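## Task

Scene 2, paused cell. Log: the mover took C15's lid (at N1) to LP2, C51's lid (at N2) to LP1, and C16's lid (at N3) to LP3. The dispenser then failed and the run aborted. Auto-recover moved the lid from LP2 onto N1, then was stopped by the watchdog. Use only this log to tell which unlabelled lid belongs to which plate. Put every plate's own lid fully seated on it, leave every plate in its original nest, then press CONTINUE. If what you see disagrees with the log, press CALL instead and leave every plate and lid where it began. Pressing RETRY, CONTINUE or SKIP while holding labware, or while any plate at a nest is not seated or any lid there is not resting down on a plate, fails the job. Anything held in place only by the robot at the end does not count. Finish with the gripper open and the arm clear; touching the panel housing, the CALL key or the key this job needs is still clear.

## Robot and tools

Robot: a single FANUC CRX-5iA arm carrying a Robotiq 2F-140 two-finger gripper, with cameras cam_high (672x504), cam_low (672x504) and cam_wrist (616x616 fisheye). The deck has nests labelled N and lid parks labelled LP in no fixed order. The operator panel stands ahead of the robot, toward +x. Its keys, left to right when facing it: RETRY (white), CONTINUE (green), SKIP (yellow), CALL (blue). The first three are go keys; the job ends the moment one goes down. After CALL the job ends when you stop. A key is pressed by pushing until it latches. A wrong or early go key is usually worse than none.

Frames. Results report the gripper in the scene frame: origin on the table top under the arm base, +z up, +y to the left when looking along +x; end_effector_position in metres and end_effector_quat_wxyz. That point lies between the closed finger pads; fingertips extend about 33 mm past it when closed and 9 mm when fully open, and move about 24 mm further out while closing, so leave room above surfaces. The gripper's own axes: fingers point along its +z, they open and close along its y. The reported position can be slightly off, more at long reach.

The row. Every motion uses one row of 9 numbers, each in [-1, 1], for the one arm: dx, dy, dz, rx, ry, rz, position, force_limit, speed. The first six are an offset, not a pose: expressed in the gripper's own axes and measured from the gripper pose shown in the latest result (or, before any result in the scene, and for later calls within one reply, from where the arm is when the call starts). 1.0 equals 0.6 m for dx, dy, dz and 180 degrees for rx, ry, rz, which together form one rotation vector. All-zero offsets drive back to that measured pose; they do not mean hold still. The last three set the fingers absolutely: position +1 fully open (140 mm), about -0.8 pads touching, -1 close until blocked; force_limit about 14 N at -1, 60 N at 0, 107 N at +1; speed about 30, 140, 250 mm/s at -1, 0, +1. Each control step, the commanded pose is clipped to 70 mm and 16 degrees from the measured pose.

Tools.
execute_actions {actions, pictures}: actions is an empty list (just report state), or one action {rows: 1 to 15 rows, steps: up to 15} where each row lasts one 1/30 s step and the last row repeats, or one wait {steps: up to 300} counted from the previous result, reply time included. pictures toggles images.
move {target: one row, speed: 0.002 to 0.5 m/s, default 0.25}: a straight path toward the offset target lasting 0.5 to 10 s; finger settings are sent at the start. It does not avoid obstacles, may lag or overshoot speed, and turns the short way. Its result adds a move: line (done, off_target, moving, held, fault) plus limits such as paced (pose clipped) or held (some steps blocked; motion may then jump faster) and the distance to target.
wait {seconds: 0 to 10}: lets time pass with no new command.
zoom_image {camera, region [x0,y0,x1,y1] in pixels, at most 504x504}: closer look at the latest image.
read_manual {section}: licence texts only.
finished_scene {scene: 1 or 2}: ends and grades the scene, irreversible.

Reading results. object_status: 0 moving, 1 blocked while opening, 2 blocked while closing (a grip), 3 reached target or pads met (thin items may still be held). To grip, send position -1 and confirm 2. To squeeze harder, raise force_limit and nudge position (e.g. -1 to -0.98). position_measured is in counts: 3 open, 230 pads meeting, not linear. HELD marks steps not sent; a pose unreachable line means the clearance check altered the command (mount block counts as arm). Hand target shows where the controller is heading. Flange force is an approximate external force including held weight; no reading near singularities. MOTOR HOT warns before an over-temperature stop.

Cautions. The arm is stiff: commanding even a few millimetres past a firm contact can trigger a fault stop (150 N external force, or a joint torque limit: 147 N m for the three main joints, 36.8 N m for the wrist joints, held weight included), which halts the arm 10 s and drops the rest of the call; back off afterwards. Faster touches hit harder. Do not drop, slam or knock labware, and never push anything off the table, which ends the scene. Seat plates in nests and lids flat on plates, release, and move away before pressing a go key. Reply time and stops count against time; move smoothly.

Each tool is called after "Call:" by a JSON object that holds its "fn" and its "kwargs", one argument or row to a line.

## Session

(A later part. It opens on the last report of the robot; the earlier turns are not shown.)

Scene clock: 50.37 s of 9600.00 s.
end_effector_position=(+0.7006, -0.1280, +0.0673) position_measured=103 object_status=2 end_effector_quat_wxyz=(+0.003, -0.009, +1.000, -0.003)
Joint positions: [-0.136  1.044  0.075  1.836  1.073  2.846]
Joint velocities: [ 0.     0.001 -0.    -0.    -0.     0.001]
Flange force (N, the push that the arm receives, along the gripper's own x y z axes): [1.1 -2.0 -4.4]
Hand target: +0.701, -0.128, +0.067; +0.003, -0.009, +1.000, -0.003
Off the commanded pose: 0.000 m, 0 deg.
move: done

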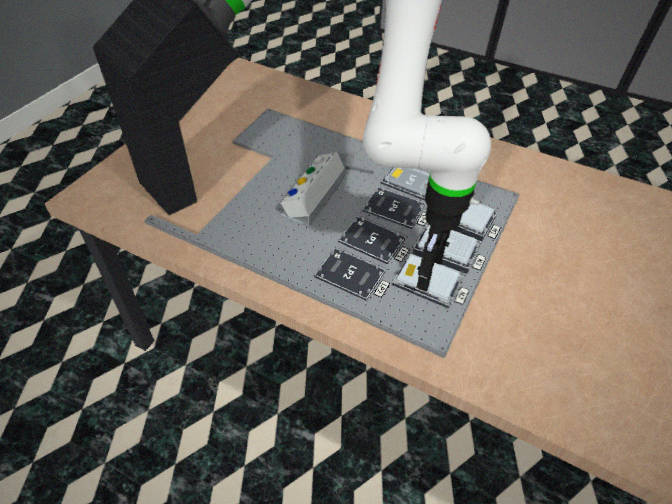

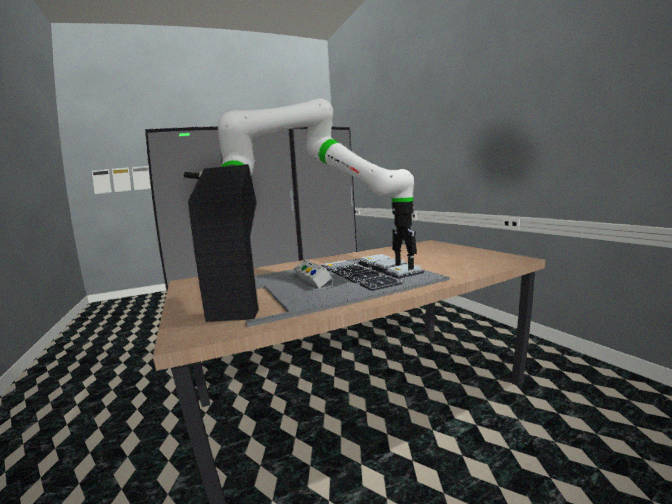

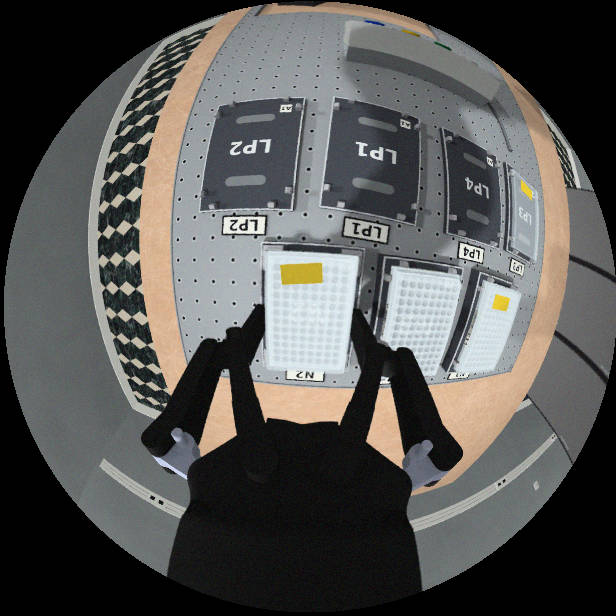

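Call:
{"fn": "move", "kwargs": {
  "target": [0,0,0.004,0,0,0,0,-0.6,-0.8],
  "speed": 0.01
}}

Call:
{"fn": "move", "kwargs": {
  "target": [0,0,0,0,0,0,0.33,-0.6,-0.8]
}}

Call:
{"fn": "move", "kwargs": {
  "target": [0,0,-0.05,0,0,0,0.33,-0.6,-0.8],
  "speed": 0.1
}}

Call:
{"fn": "move", "kwargs": {
  "target": [0.29,0.52,0,0,0,0.01,0.42,-0.6,-0.8]
}}

Call:
{"fn": "zoom_image", "kwargs": {
  "camera": "cam_high",
  "region": [385, 190, 505, 315]
}}

Scene clock: 53.30 s of 9600.00 s.
end_effector_position=(+0.7007, -0.1280, +0.0650) position_measured=103 object_status=2 end_effector_quat_wxyz=(+0.003, -0.009, +1.000, -0.003)
Joint positions: [-0.133  1.047  0.077  1.833  1.071  2.846]
Joint velocities: [ 0.001 -0.    -0.     0.    -0.001 -0.001]
Flange force (N, the push that the arm receives, along the gripper's own x y z axes): [12.9 3.8 -45.7]
Hand target: +0.701, -0.128, +0.065; +0.003, -0.009, +1.000, -0.003
Off the commanded pose: 0.000 m, 0 deg.
move: done

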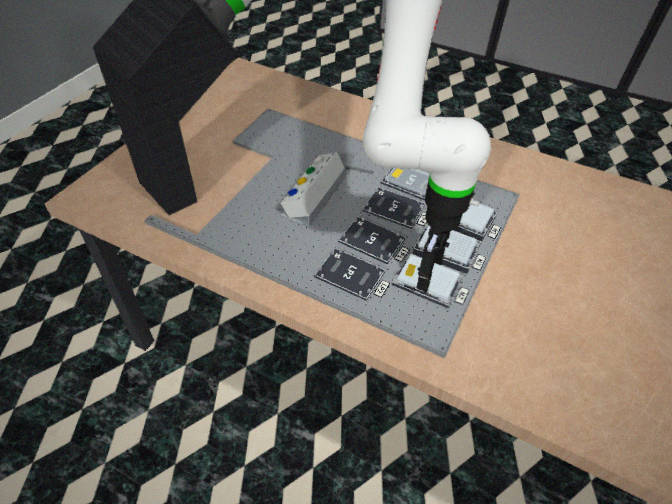

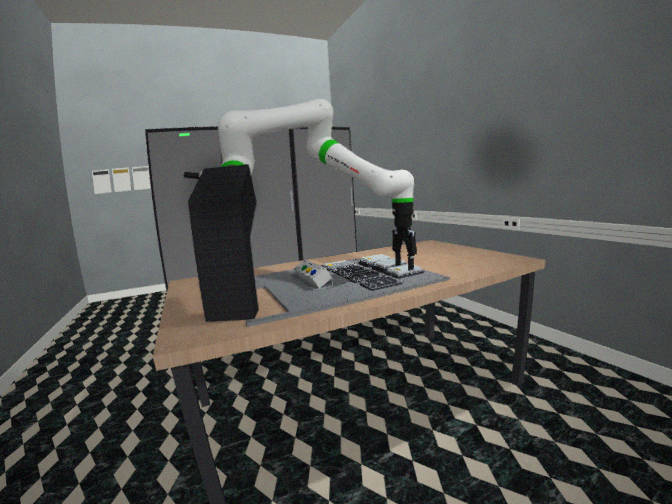

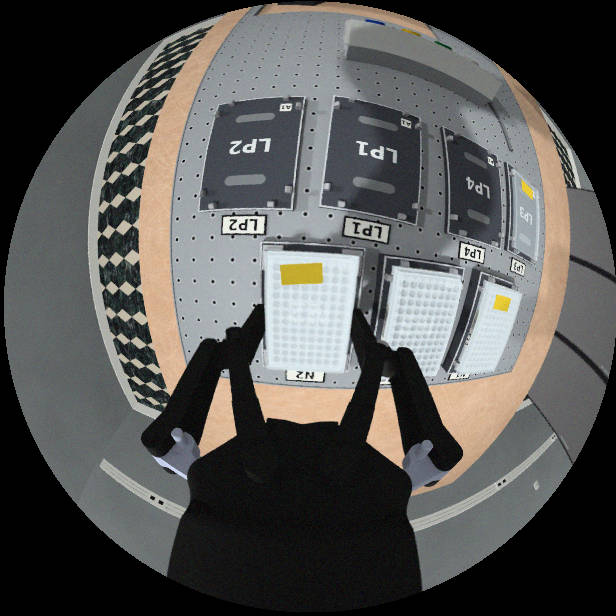

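Scene clock: 53.80 s of 9600.00 s.
end_effector_position=(+0.7007, -0.1280, +0.0649) position_measured=87 object_status=3 end_effector_quat_wxyz=(+0.003, -0.009, +1.000, -0.003)
Joint positions: [-0.133  1.047  0.077  1.833  1.071  2.846]
Joint velocities: [-0.001 -0.001 -0.     0.     0.002  0.   ]
Flange force (N, the push that the arm receives, along the gripper's own x y z axes): [2.3 -0.7 -4.2]
Hand target: +0.701, -0.128, +0.065; +0.003, -0.009, +1.000, -0.003
Off the commanded pose: 0.000 m, 0 deg.
move: done

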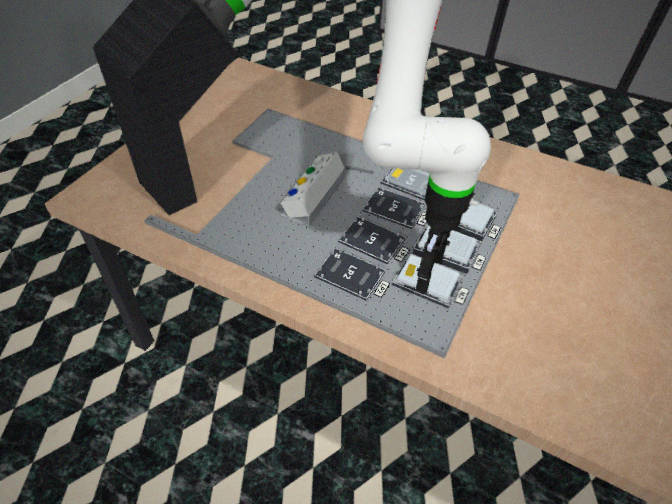

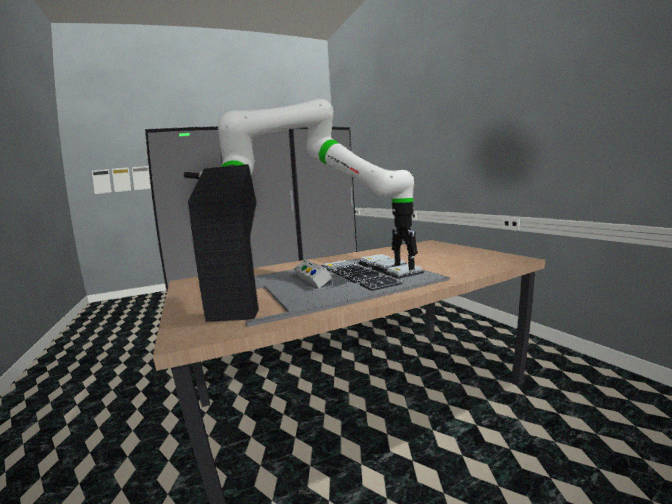

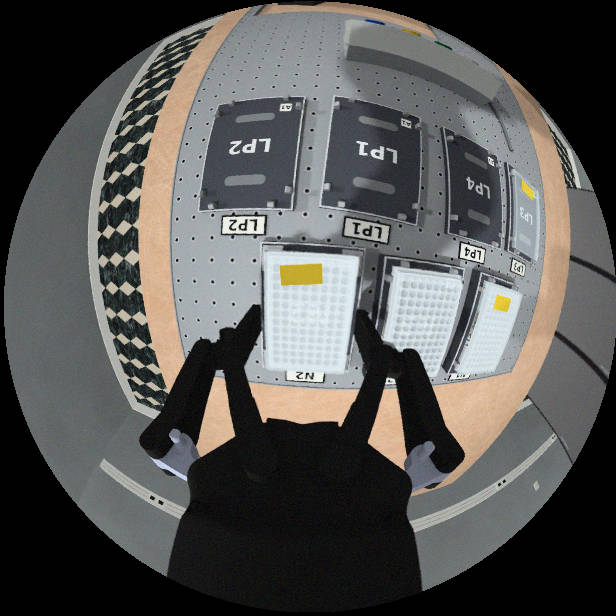

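Scene clock: 54.53 s of 9600.00 s.
end_effector_position=(+0.7006, -0.1279, +0.0949) position_measured=87 object_status=3 end_effector_quat_wxyz=(+0.003, -0.009, +1.000, -0.003)
Joint positions: [-0.176  1.015  0.061  1.873  1.099  2.837]
Joint velocities: [-0.    -0.001 -0.     0.001 -0.     0.001]
Flange force (N, the push that the arm receives, along the gripper's own x y z axes): [3.6 0.6 -3.2]
Hand target: +0.701, -0.128, +0.095; +0.003, -0.009, +1.000, -0.003
Off the commanded pose: 0.000 m, 0 deg.
move: done

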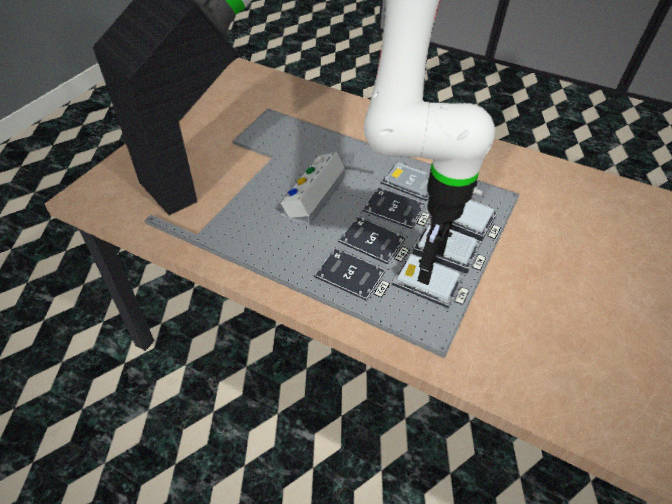

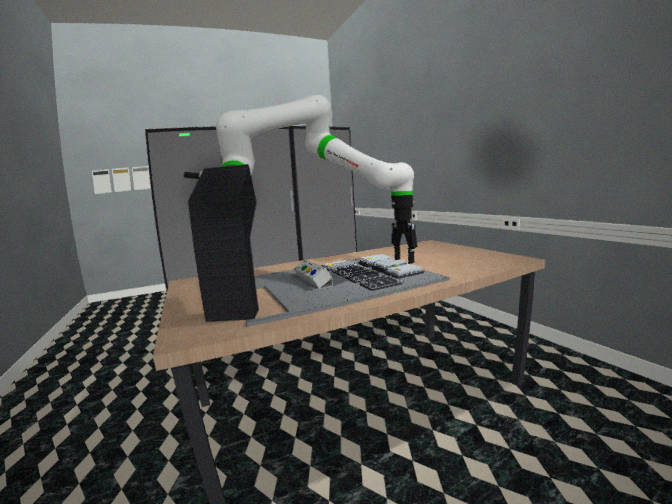

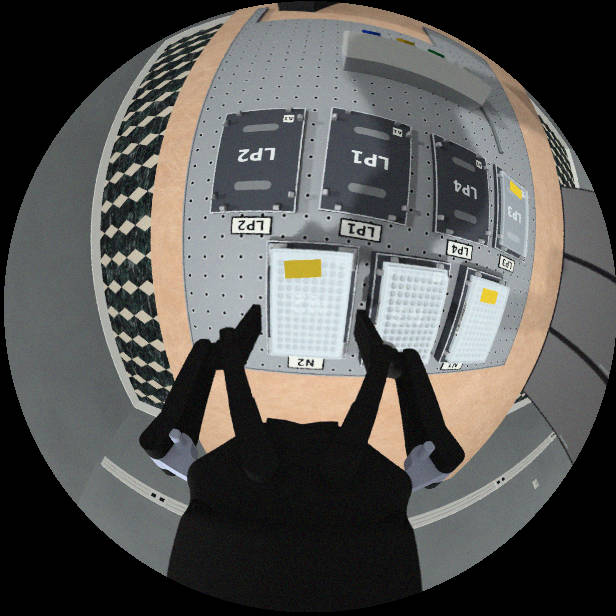

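Scene clock: 56.40 s of 9600.00 s.
end_effector_position=(+0.5202, +0.1805, +0.0933) position_measured=76 object_status=3 end_effector_quat_wxyz=(+0.003, +0.007, +1.000, -0.003)
Joint positions: [ 0.194  0.242 -0.708  1.595  0.889  2.76 ]
Joint velocities: [ 0.     0.001 -0.    -0.001  0.001 -0.002]
Flange force (N, the push that the arm receives, along the gripper's own x y z axes): [-0.4 -3.2 -4.9]
Hand target: +0.520, +0.181, +0.093; +0.003, +0.007, +1.000, -0.003
Off the commanded pose: 0.001 m, 0 deg.
move: done

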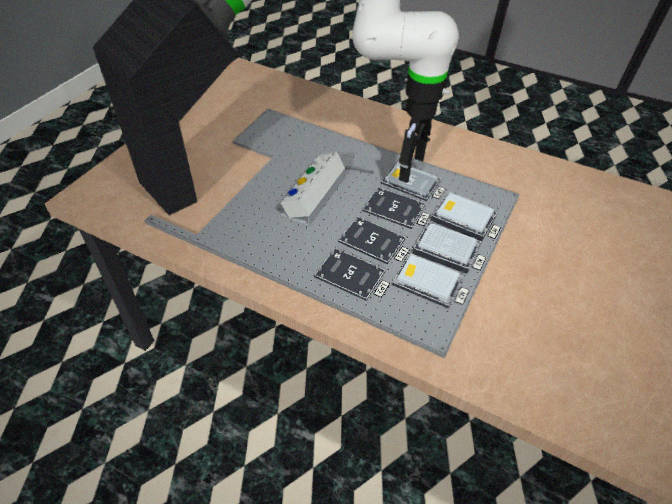

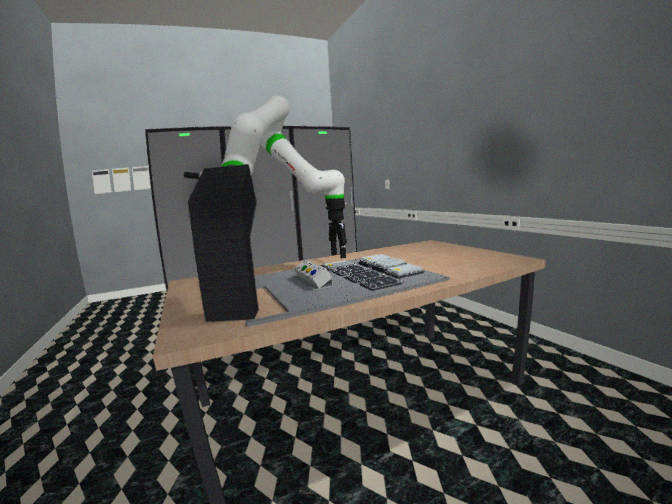

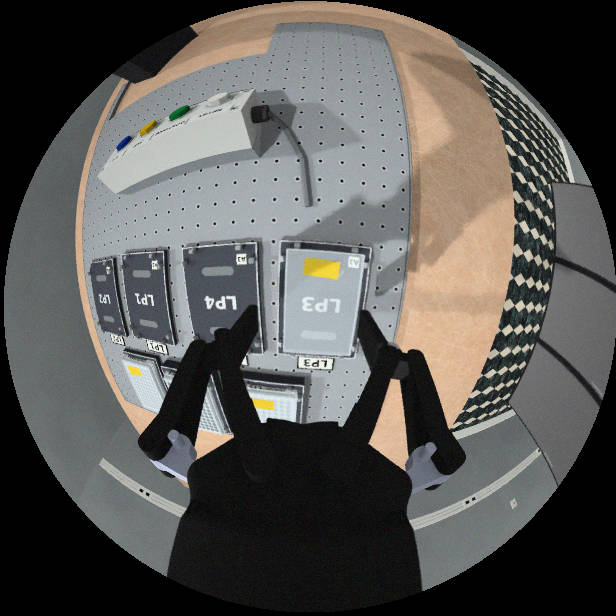

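Region (385, 190, 505, 315) of cam_high's 672x504 image, scaled by 4.032, with more detail than that image has; it fills the left 484 columns of this view, and the rest is white.

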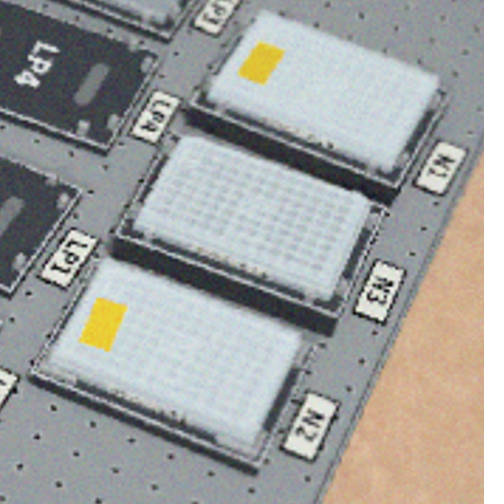

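Call:
{"fn": "zoom_image", "kwargs": {
  "camera": "cam_wrist",
  "region": [110, 340, 320, 440]
}}

Call:
{"fn": "move", "kwargs": {
  "target": [0,0.02,0.047,0,0,0.014,0.42,-0.6,-0.8],
  "speed": 0.06
}}

Call:
{"fn": "zoom_image", "kwargs": {
  "camera": "cam_wrist",
  "region": [210, 230, 410, 420]
}}

Region (110, 340, 320, 440) of cam_wrist's 616x616 image, scaled by 2.400, with more detail than that image has; it fills the top 240 rows of this view, and the rest is white.

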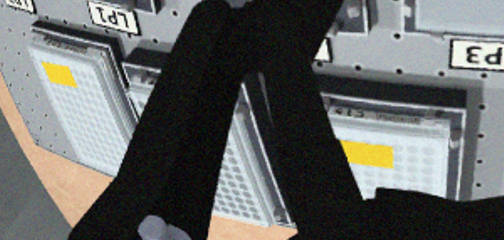

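Scene clock: 58.53 s of 9600.00 s.
end_effector_position=(+0.5204, +0.1924, +0.0650) position_measured=76 object_status=3 end_effector_quat_wxyz=(+0.003, +0.029, +1.000, -0.002)
Joint positions: [ 0.278  0.27  -0.686  1.521  0.841  2.724]
Joint velocities: [ 0.    -0.002 -0.    -0.     0.001  0.001]
Flange force (N, the push that the arm receives, along the gripper's own x y z axes): [1.3 -1.9 -4.5]
Hand target: +0.520, +0.192, +0.065; +0.003, +0.029, +1.000, -0.002
Off the commanded pose: 0.000 m, 0 deg.
move: done

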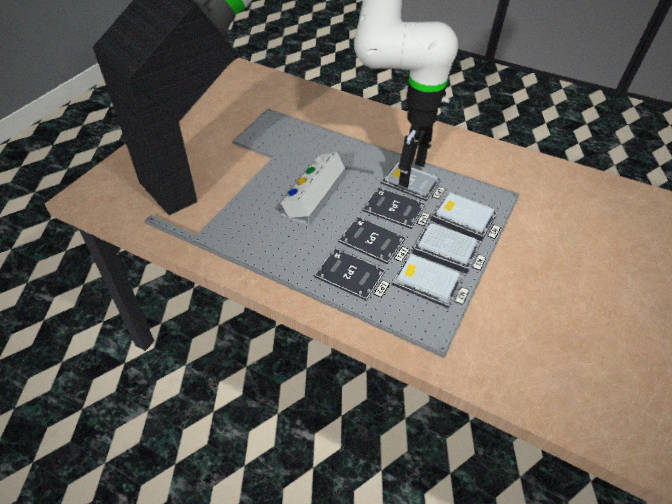

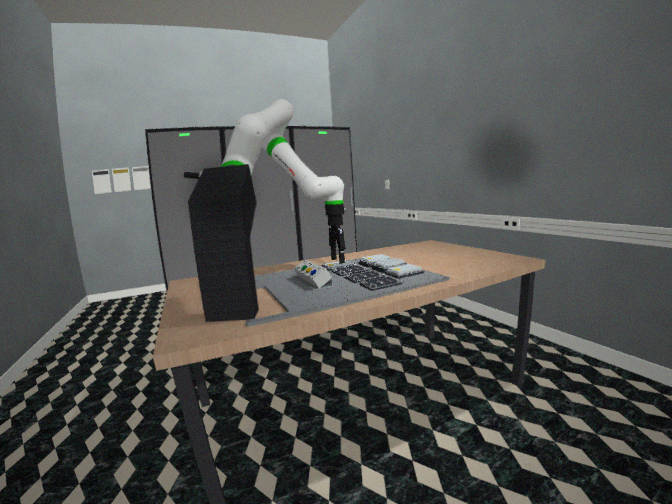

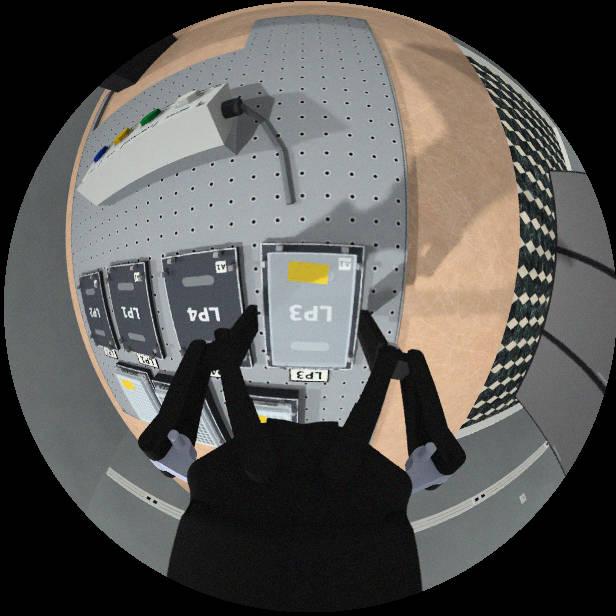

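Region (210, 230, 410, 420) of cam_wrist's 616x616 image, scaled by 2.520, with more detail than that image has; it fills the top 479 rows of this view, and the rest is white.

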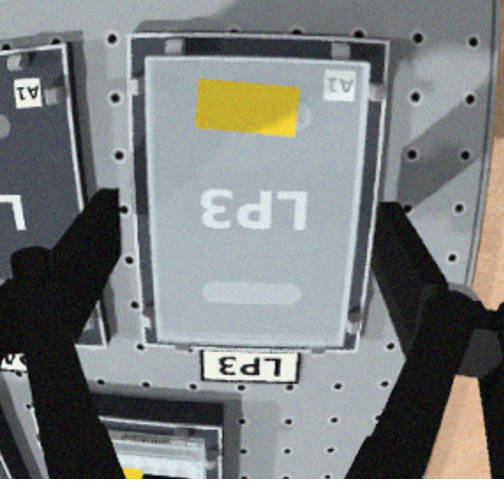

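Call:
{"fn": "move", "kwargs": {
  "target": [0,0.002,0.018,0,0,-0.008,0.42,-0.6,-0.8],
  "speed": 0.02
}}

Call:
{"fn": "zoom_image", "kwargs": {
  "camera": "cam_wrist",
  "region": [210, 240, 410, 420]
}}

Scene clock: 60.67 s of 9600.00 s.
end_effector_position=(+0.5205, +0.1936, +0.0542) position_measured=76 object_status=3 end_effector_quat_wxyz=(+0.003, +0.016, +1.000, -0.003)
Joint positions: [ 0.305  0.287 -0.677  1.491  0.826  2.761]
Joint velocities: [ 0.     0.002 -0.    -0.001 -0.001  0.001]
Flange force (N, the push that the arm receives, along the gripper's own x y z axes): [1.2 -1.2 -3.2]
Hand target: +0.521, +0.194, +0.054; +0.003, +0.016, +1.000, -0.003
Off the commanded pose: 0.000 m, 0 deg.
move: done

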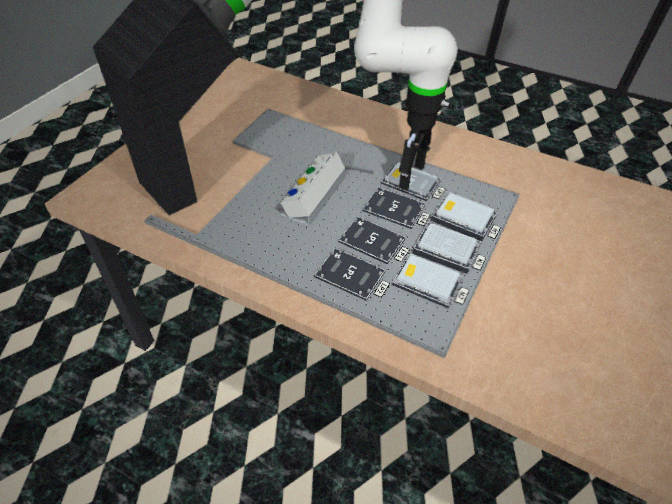

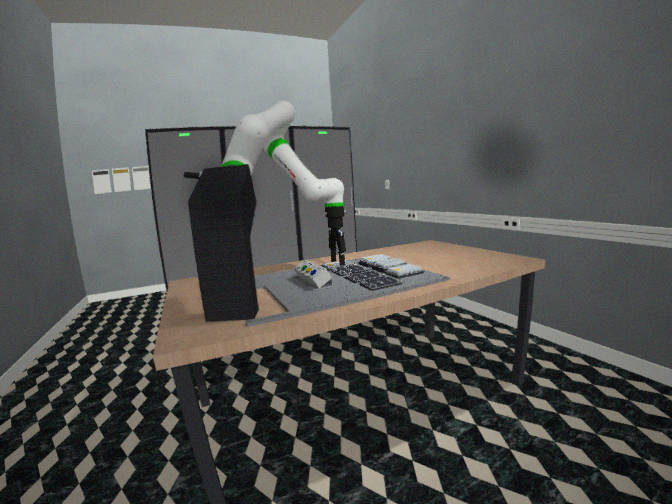

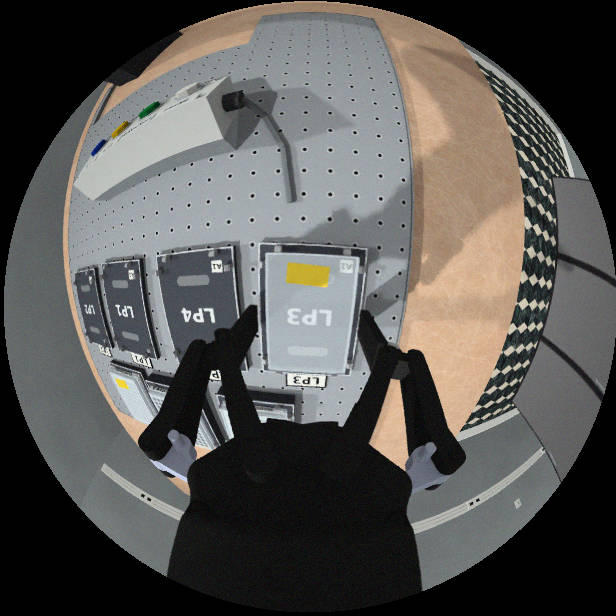

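Region (210, 240, 410, 420) of cam_wrist's 616x616 image, scaled by 2.520, with more detail than that image has; it fills the top 454 rows of this view, and the rest is white.

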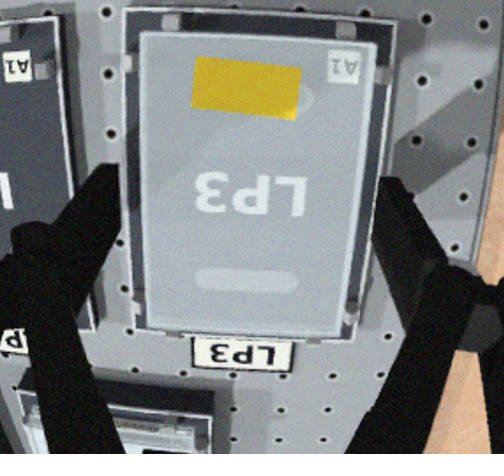

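Call:
{"fn": "move", "kwargs": {
  "target": [0,0.002,0.001,0,0,0,0,-0.6,-1]
}}

Call:
{"fn": "move", "kwargs": {
  "target": [0,0,-0.065,0,0,0,0,-0.6,-1],
  "speed": 0.08
}}

Call:
{"fn": "move", "kwargs": {
  "target": [-0.31,-0.343,0,0,0,0,0,-0.6,-1],
  "speed": 0.2
}}

Call:
{"fn": "move", "kwargs": {
  "target": [0,0,0.022,0,0,0,0,-0.6,-1],
  "speed": 0.03
}}

Call:
{"fn": "zoom_image", "kwargs": {
  "camera": "cam_wrist",
  "region": [230, 230, 390, 390]
}}

Scene clock: 65.13 s of 9600.00 s.
end_effector_position=(+0.5206, +0.1948, +0.0537) position_measured=102 object_status=2 end_effector_quat_wxyz=(+0.003, +0.016, +1.000, -0.003)
Joint positions: [ 0.307  0.286 -0.676  1.49   0.824  2.759]
Joint velocities: [-0.     0.002 -0.     0.     0.001 -0.   ]
Flange force (N, the push that the arm receives, along the gripper's own x y z axes): [8.8 -3.7 -25.8]
Hand target: +0.521, +0.195, +0.054; +0.003, +0.016, +1.000, -0.003
Off the commanded pose: 0.000 m, 0 deg.
After step 90, 0.70 s passed at rest.
move: done

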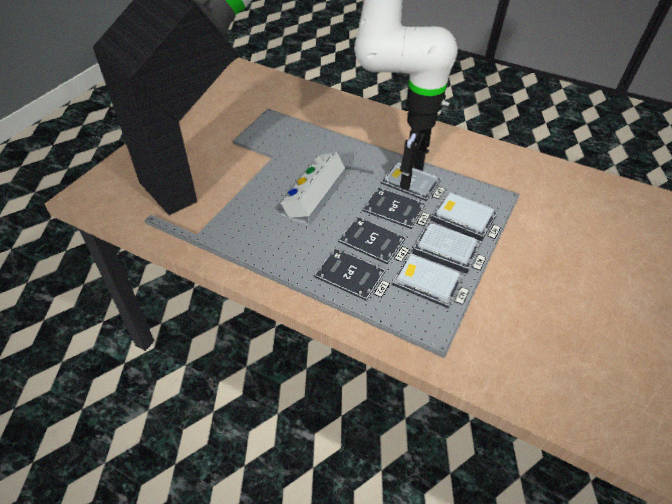

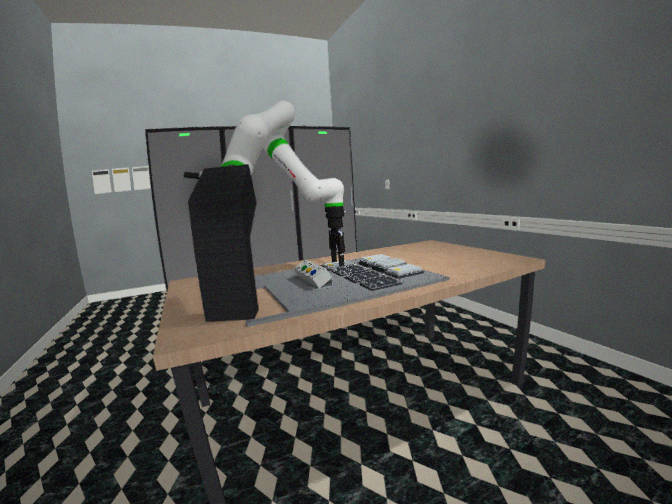

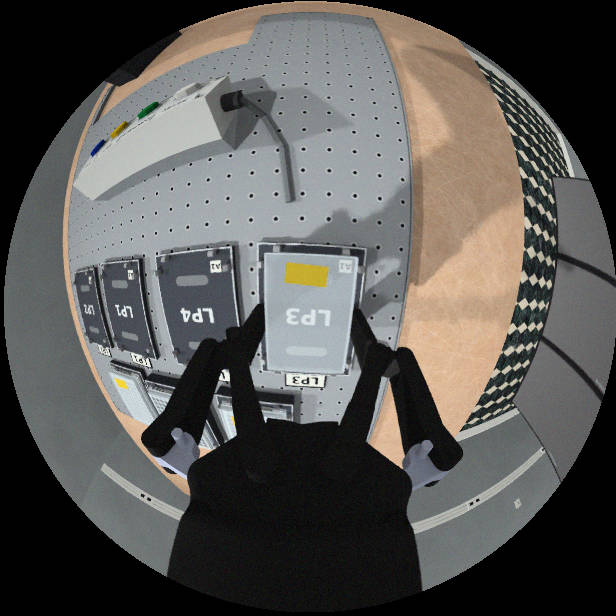

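Scene clock: 65.93 s of 9600.00 s.
end_effector_position=(+0.5204, +0.1949, +0.0927) position_measured=103 object_status=2 end_effector_quat_wxyz=(+0.003, +0.016, +1.000, -0.003)
Joint positions: [ 0.212  0.221 -0.703  1.601  0.879  2.707]
Joint velocities: [-0.001 -0.002  0.     0.    -0.    -0.001]
Flange force (N, the push that the arm receives, along the gripper's own x y z axes): [1.6 -3.0 -4.9]
Hand target: +0.520, +0.195, +0.093; +0.003, +0.016, +1.000, -0.003
Off the commanded pose: 0.000 m, 0 deg.
move: done

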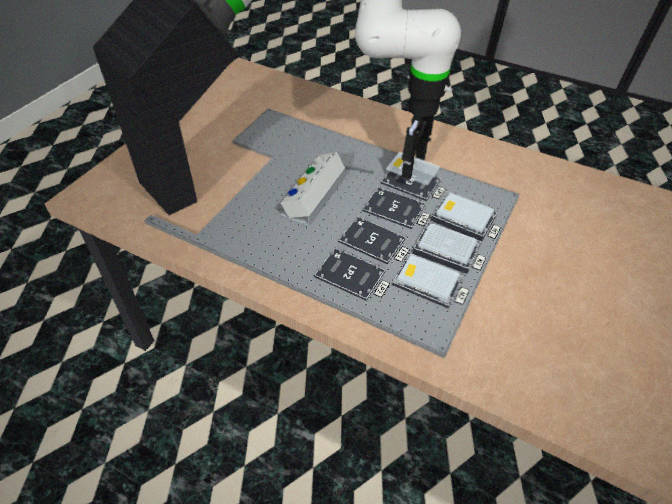

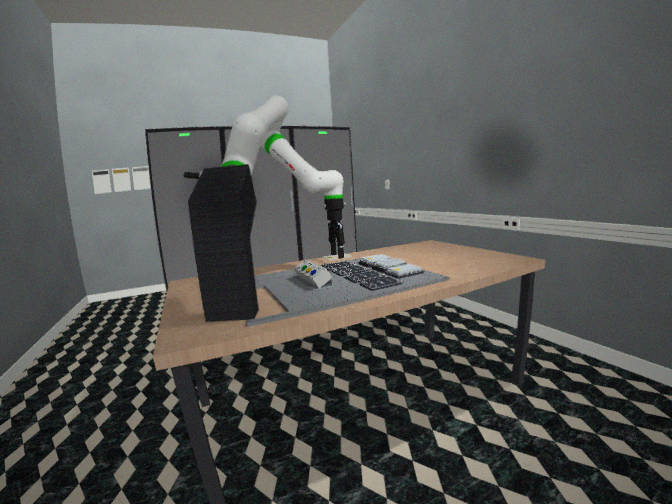

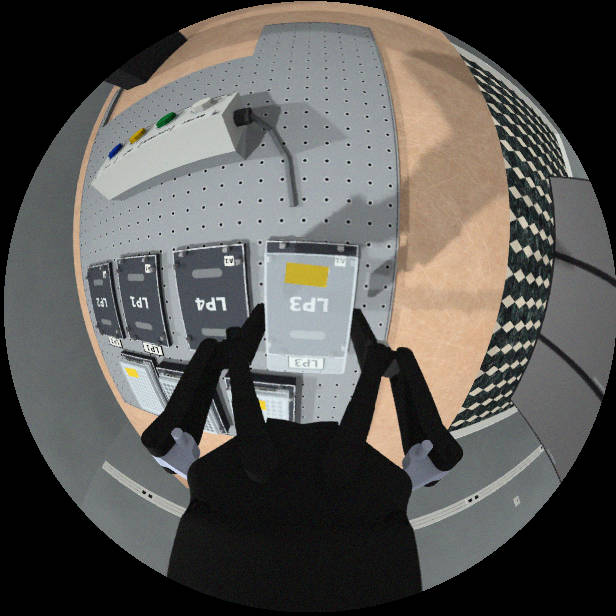

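Scene clock: 67.77 s of 9600.00 s.
end_effector_position=(+0.7003, -0.0164, +0.0940) position_measured=103 object_status=2 end_effector_quat_wxyz=(+0.003, +0.016, +1.000, -0.003)
Joint positions: [-0.085  0.814 -0.08   1.838  1.063  2.704]
Joint velocities: [-0.     0.002  0.001  0.001 -0.001 -0.   ]
Flange force (N, the push that the arm receives, along the gripper's own x y z axes): [2.2 -0.7 -4.0]
Hand target: +0.700, -0.016, +0.094; +0.003, +0.016, +1.000, -0.003
Off the commanded pose: 0.001 m, 0 deg.
move: done

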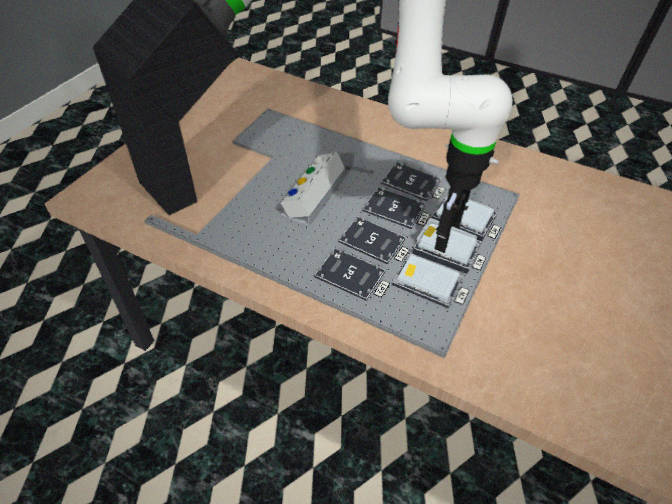

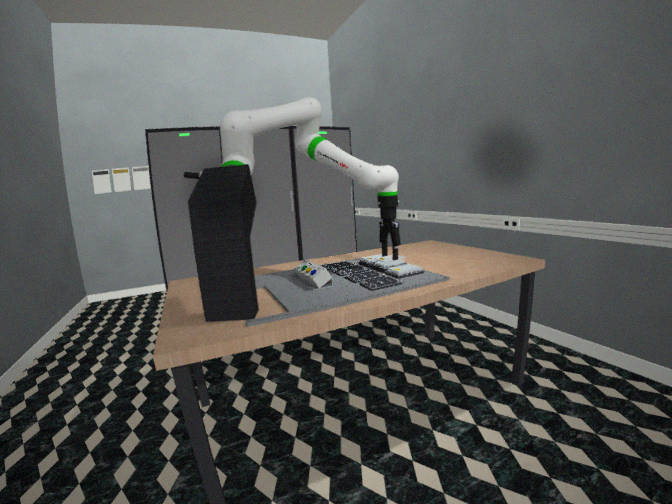

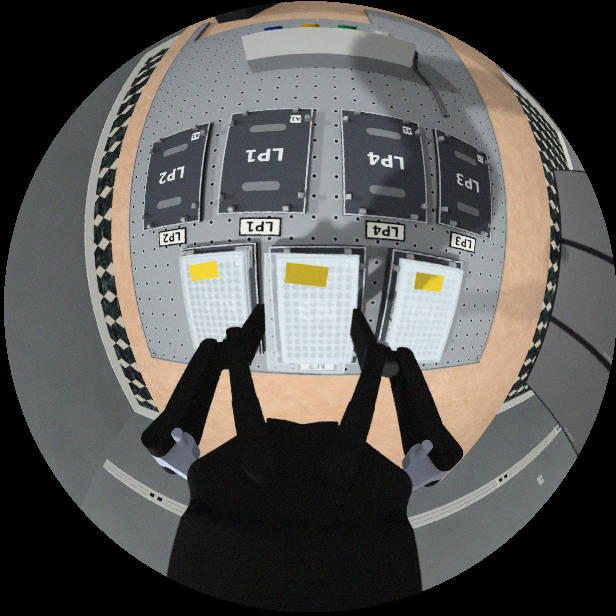

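Scene clock: 68.50 s of 9600.00 s.
end_effector_position=(+0.7003, -0.0164, +0.0809) position_measured=103 object_status=2 end_effector_quat_wxyz=(+0.003, +0.016, +1.000, -0.003)
Joint positions: [-0.064  0.828 -0.074  1.82   1.049  2.709]
Joint velocities: [ 0.     0.001  0.     0.001 -0.002 -0.001]
Flange force (N, the push that the arm receives, along the gripper's own x y z axes): [3.4 -2.1 -8.7]
Hand target: +0.700, -0.016, +0.081; +0.003, +0.016, +1.000, -0.003
Off the commanded pose: 0.000 m, 0 deg.
move: done

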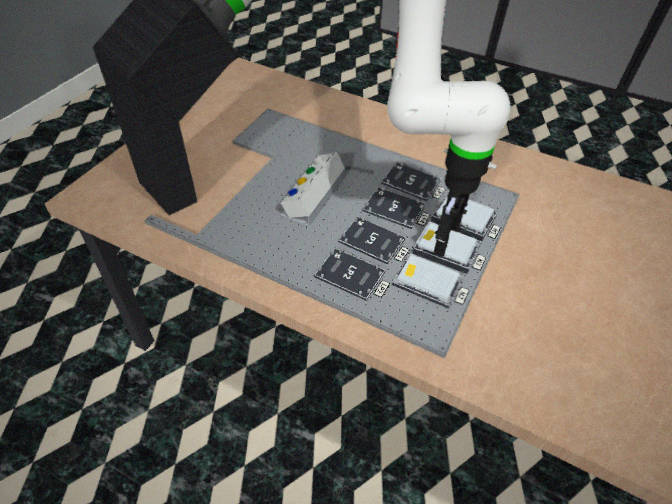

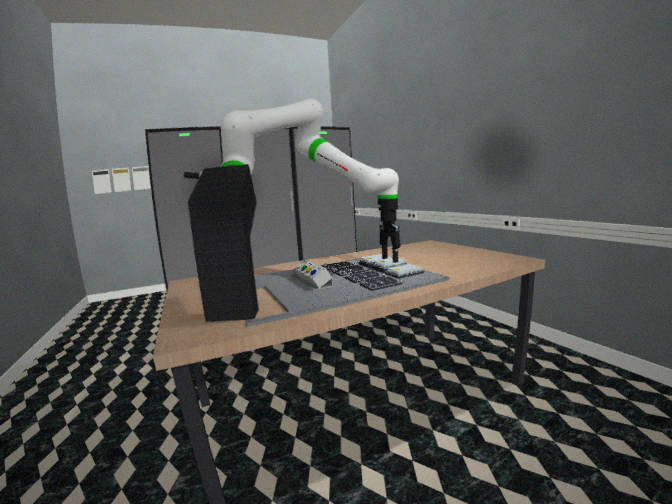

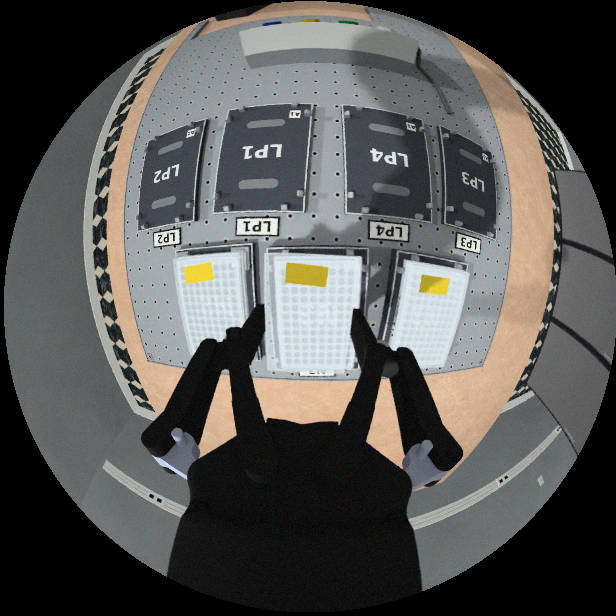

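Region (230, 230, 390, 390) of cam_wrist's 616x616 image, scaled by 3.150, with more detail than that image has.

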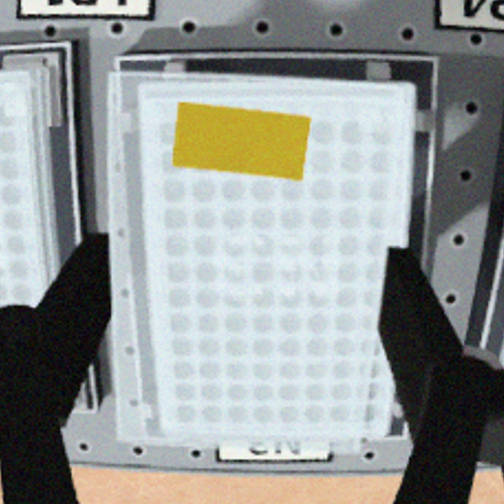

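This nest is taller; already touching. Lift and align.

Call:
{"fn": "move", "kwargs": {
  "target": [0,0,-0.005,0,0,0,0,-0.6,-1],
  "speed": 0.02
}}

Call:
{"fn": "move", "kwargs": {
  "target": [-0.004,0.015,0,0,0,-0.017,0,-0.6,-1],
  "speed": 0.03
}}

Call:
{"fn": "zoom_image", "kwargs": {
  "camera": "cam_wrist",
  "region": [230, 230, 390, 390]
}}

Scene clock: 71.47 s of 9600.00 s.
end_effector_position=(+0.7003, -0.0164, +0.0839) position_measured=103 object_status=2 end_effector_quat_wxyz=(+0.003, +0.016, +1.000, -0.003)
Joint positions: [-0.069  0.825 -0.075  1.824  1.052  2.708]
Joint velocities: [-0.     0.001 -0.    -0.     0.    -0.001]
Flange force (N, the push that the arm receives, along the gripper's own x y z axes): [2.1 -1.8 -3.5]
Hand target: +0.700, -0.016, +0.084; +0.003, +0.016, +1.000, -0.003
Off the commanded pose: 0.000 m, 0 deg.
move: done

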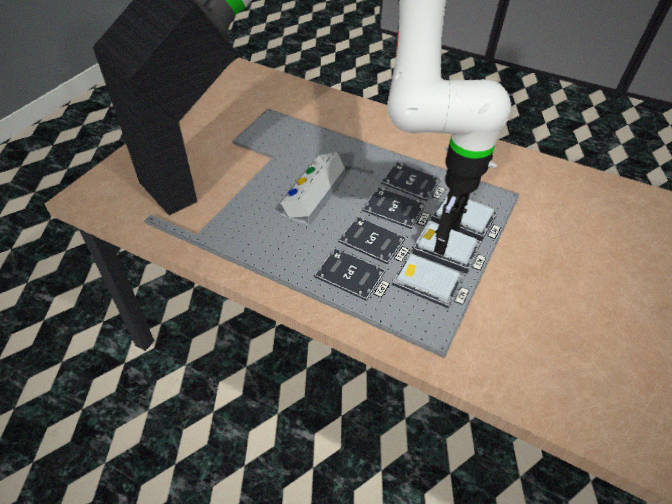

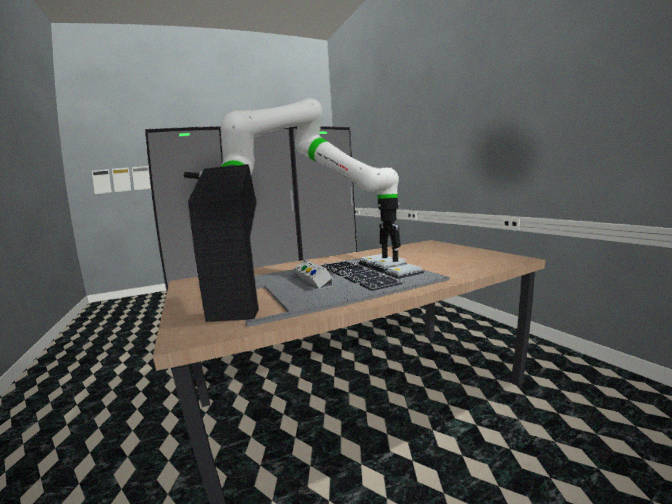

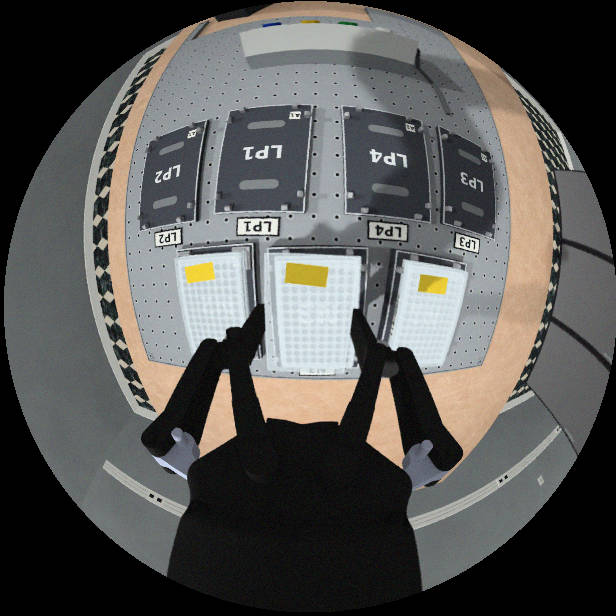

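Scene clock: 72.60 s of 9600.00 s.
end_effector_position=(+0.7030, -0.0075, +0.0839) position_measured=103 object_status=2 end_effector_quat_wxyz=(+0.003, -0.010, +1.000, -0.003)
Joint positions: [-0.062  0.814 -0.074  1.826  1.051  2.746]
Joint velocities: [ 0.    -0.001  0.    -0.    -0.001  0.   ]
Flange force (N, the push that the arm receives, along the gripper's own x y z axes): [1.3 -0.6 -4.0]
Hand target: +0.703, -0.007, +0.084; +0.003, -0.010, +1.000, -0.003
Off the commanded pose: 0.000 m, 0 deg.
move: done

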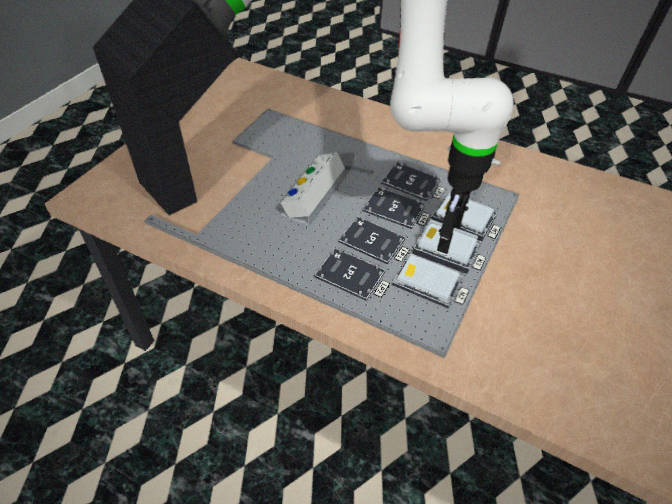

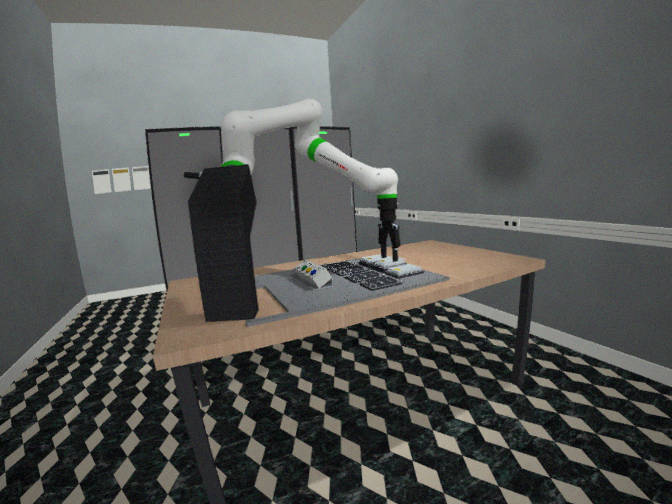

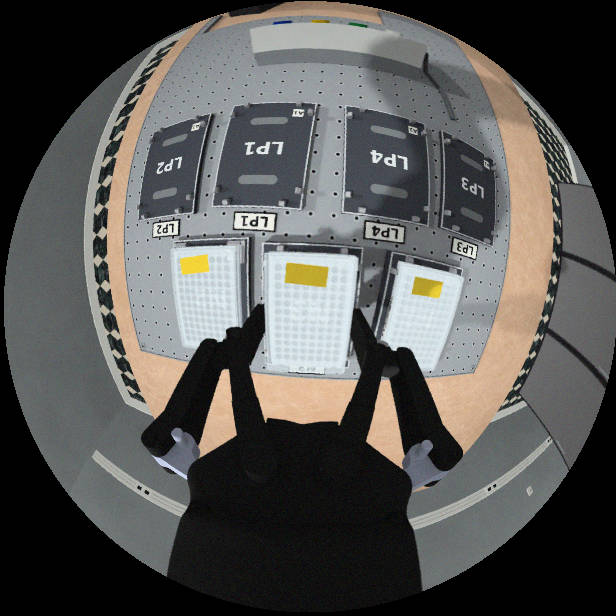

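Region (230, 230, 390, 390) of cam_wrist's 616x616 image, scaled by 3.150, with more detail than that image has.

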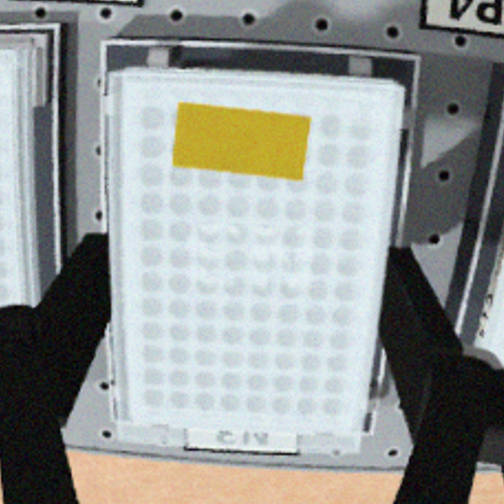

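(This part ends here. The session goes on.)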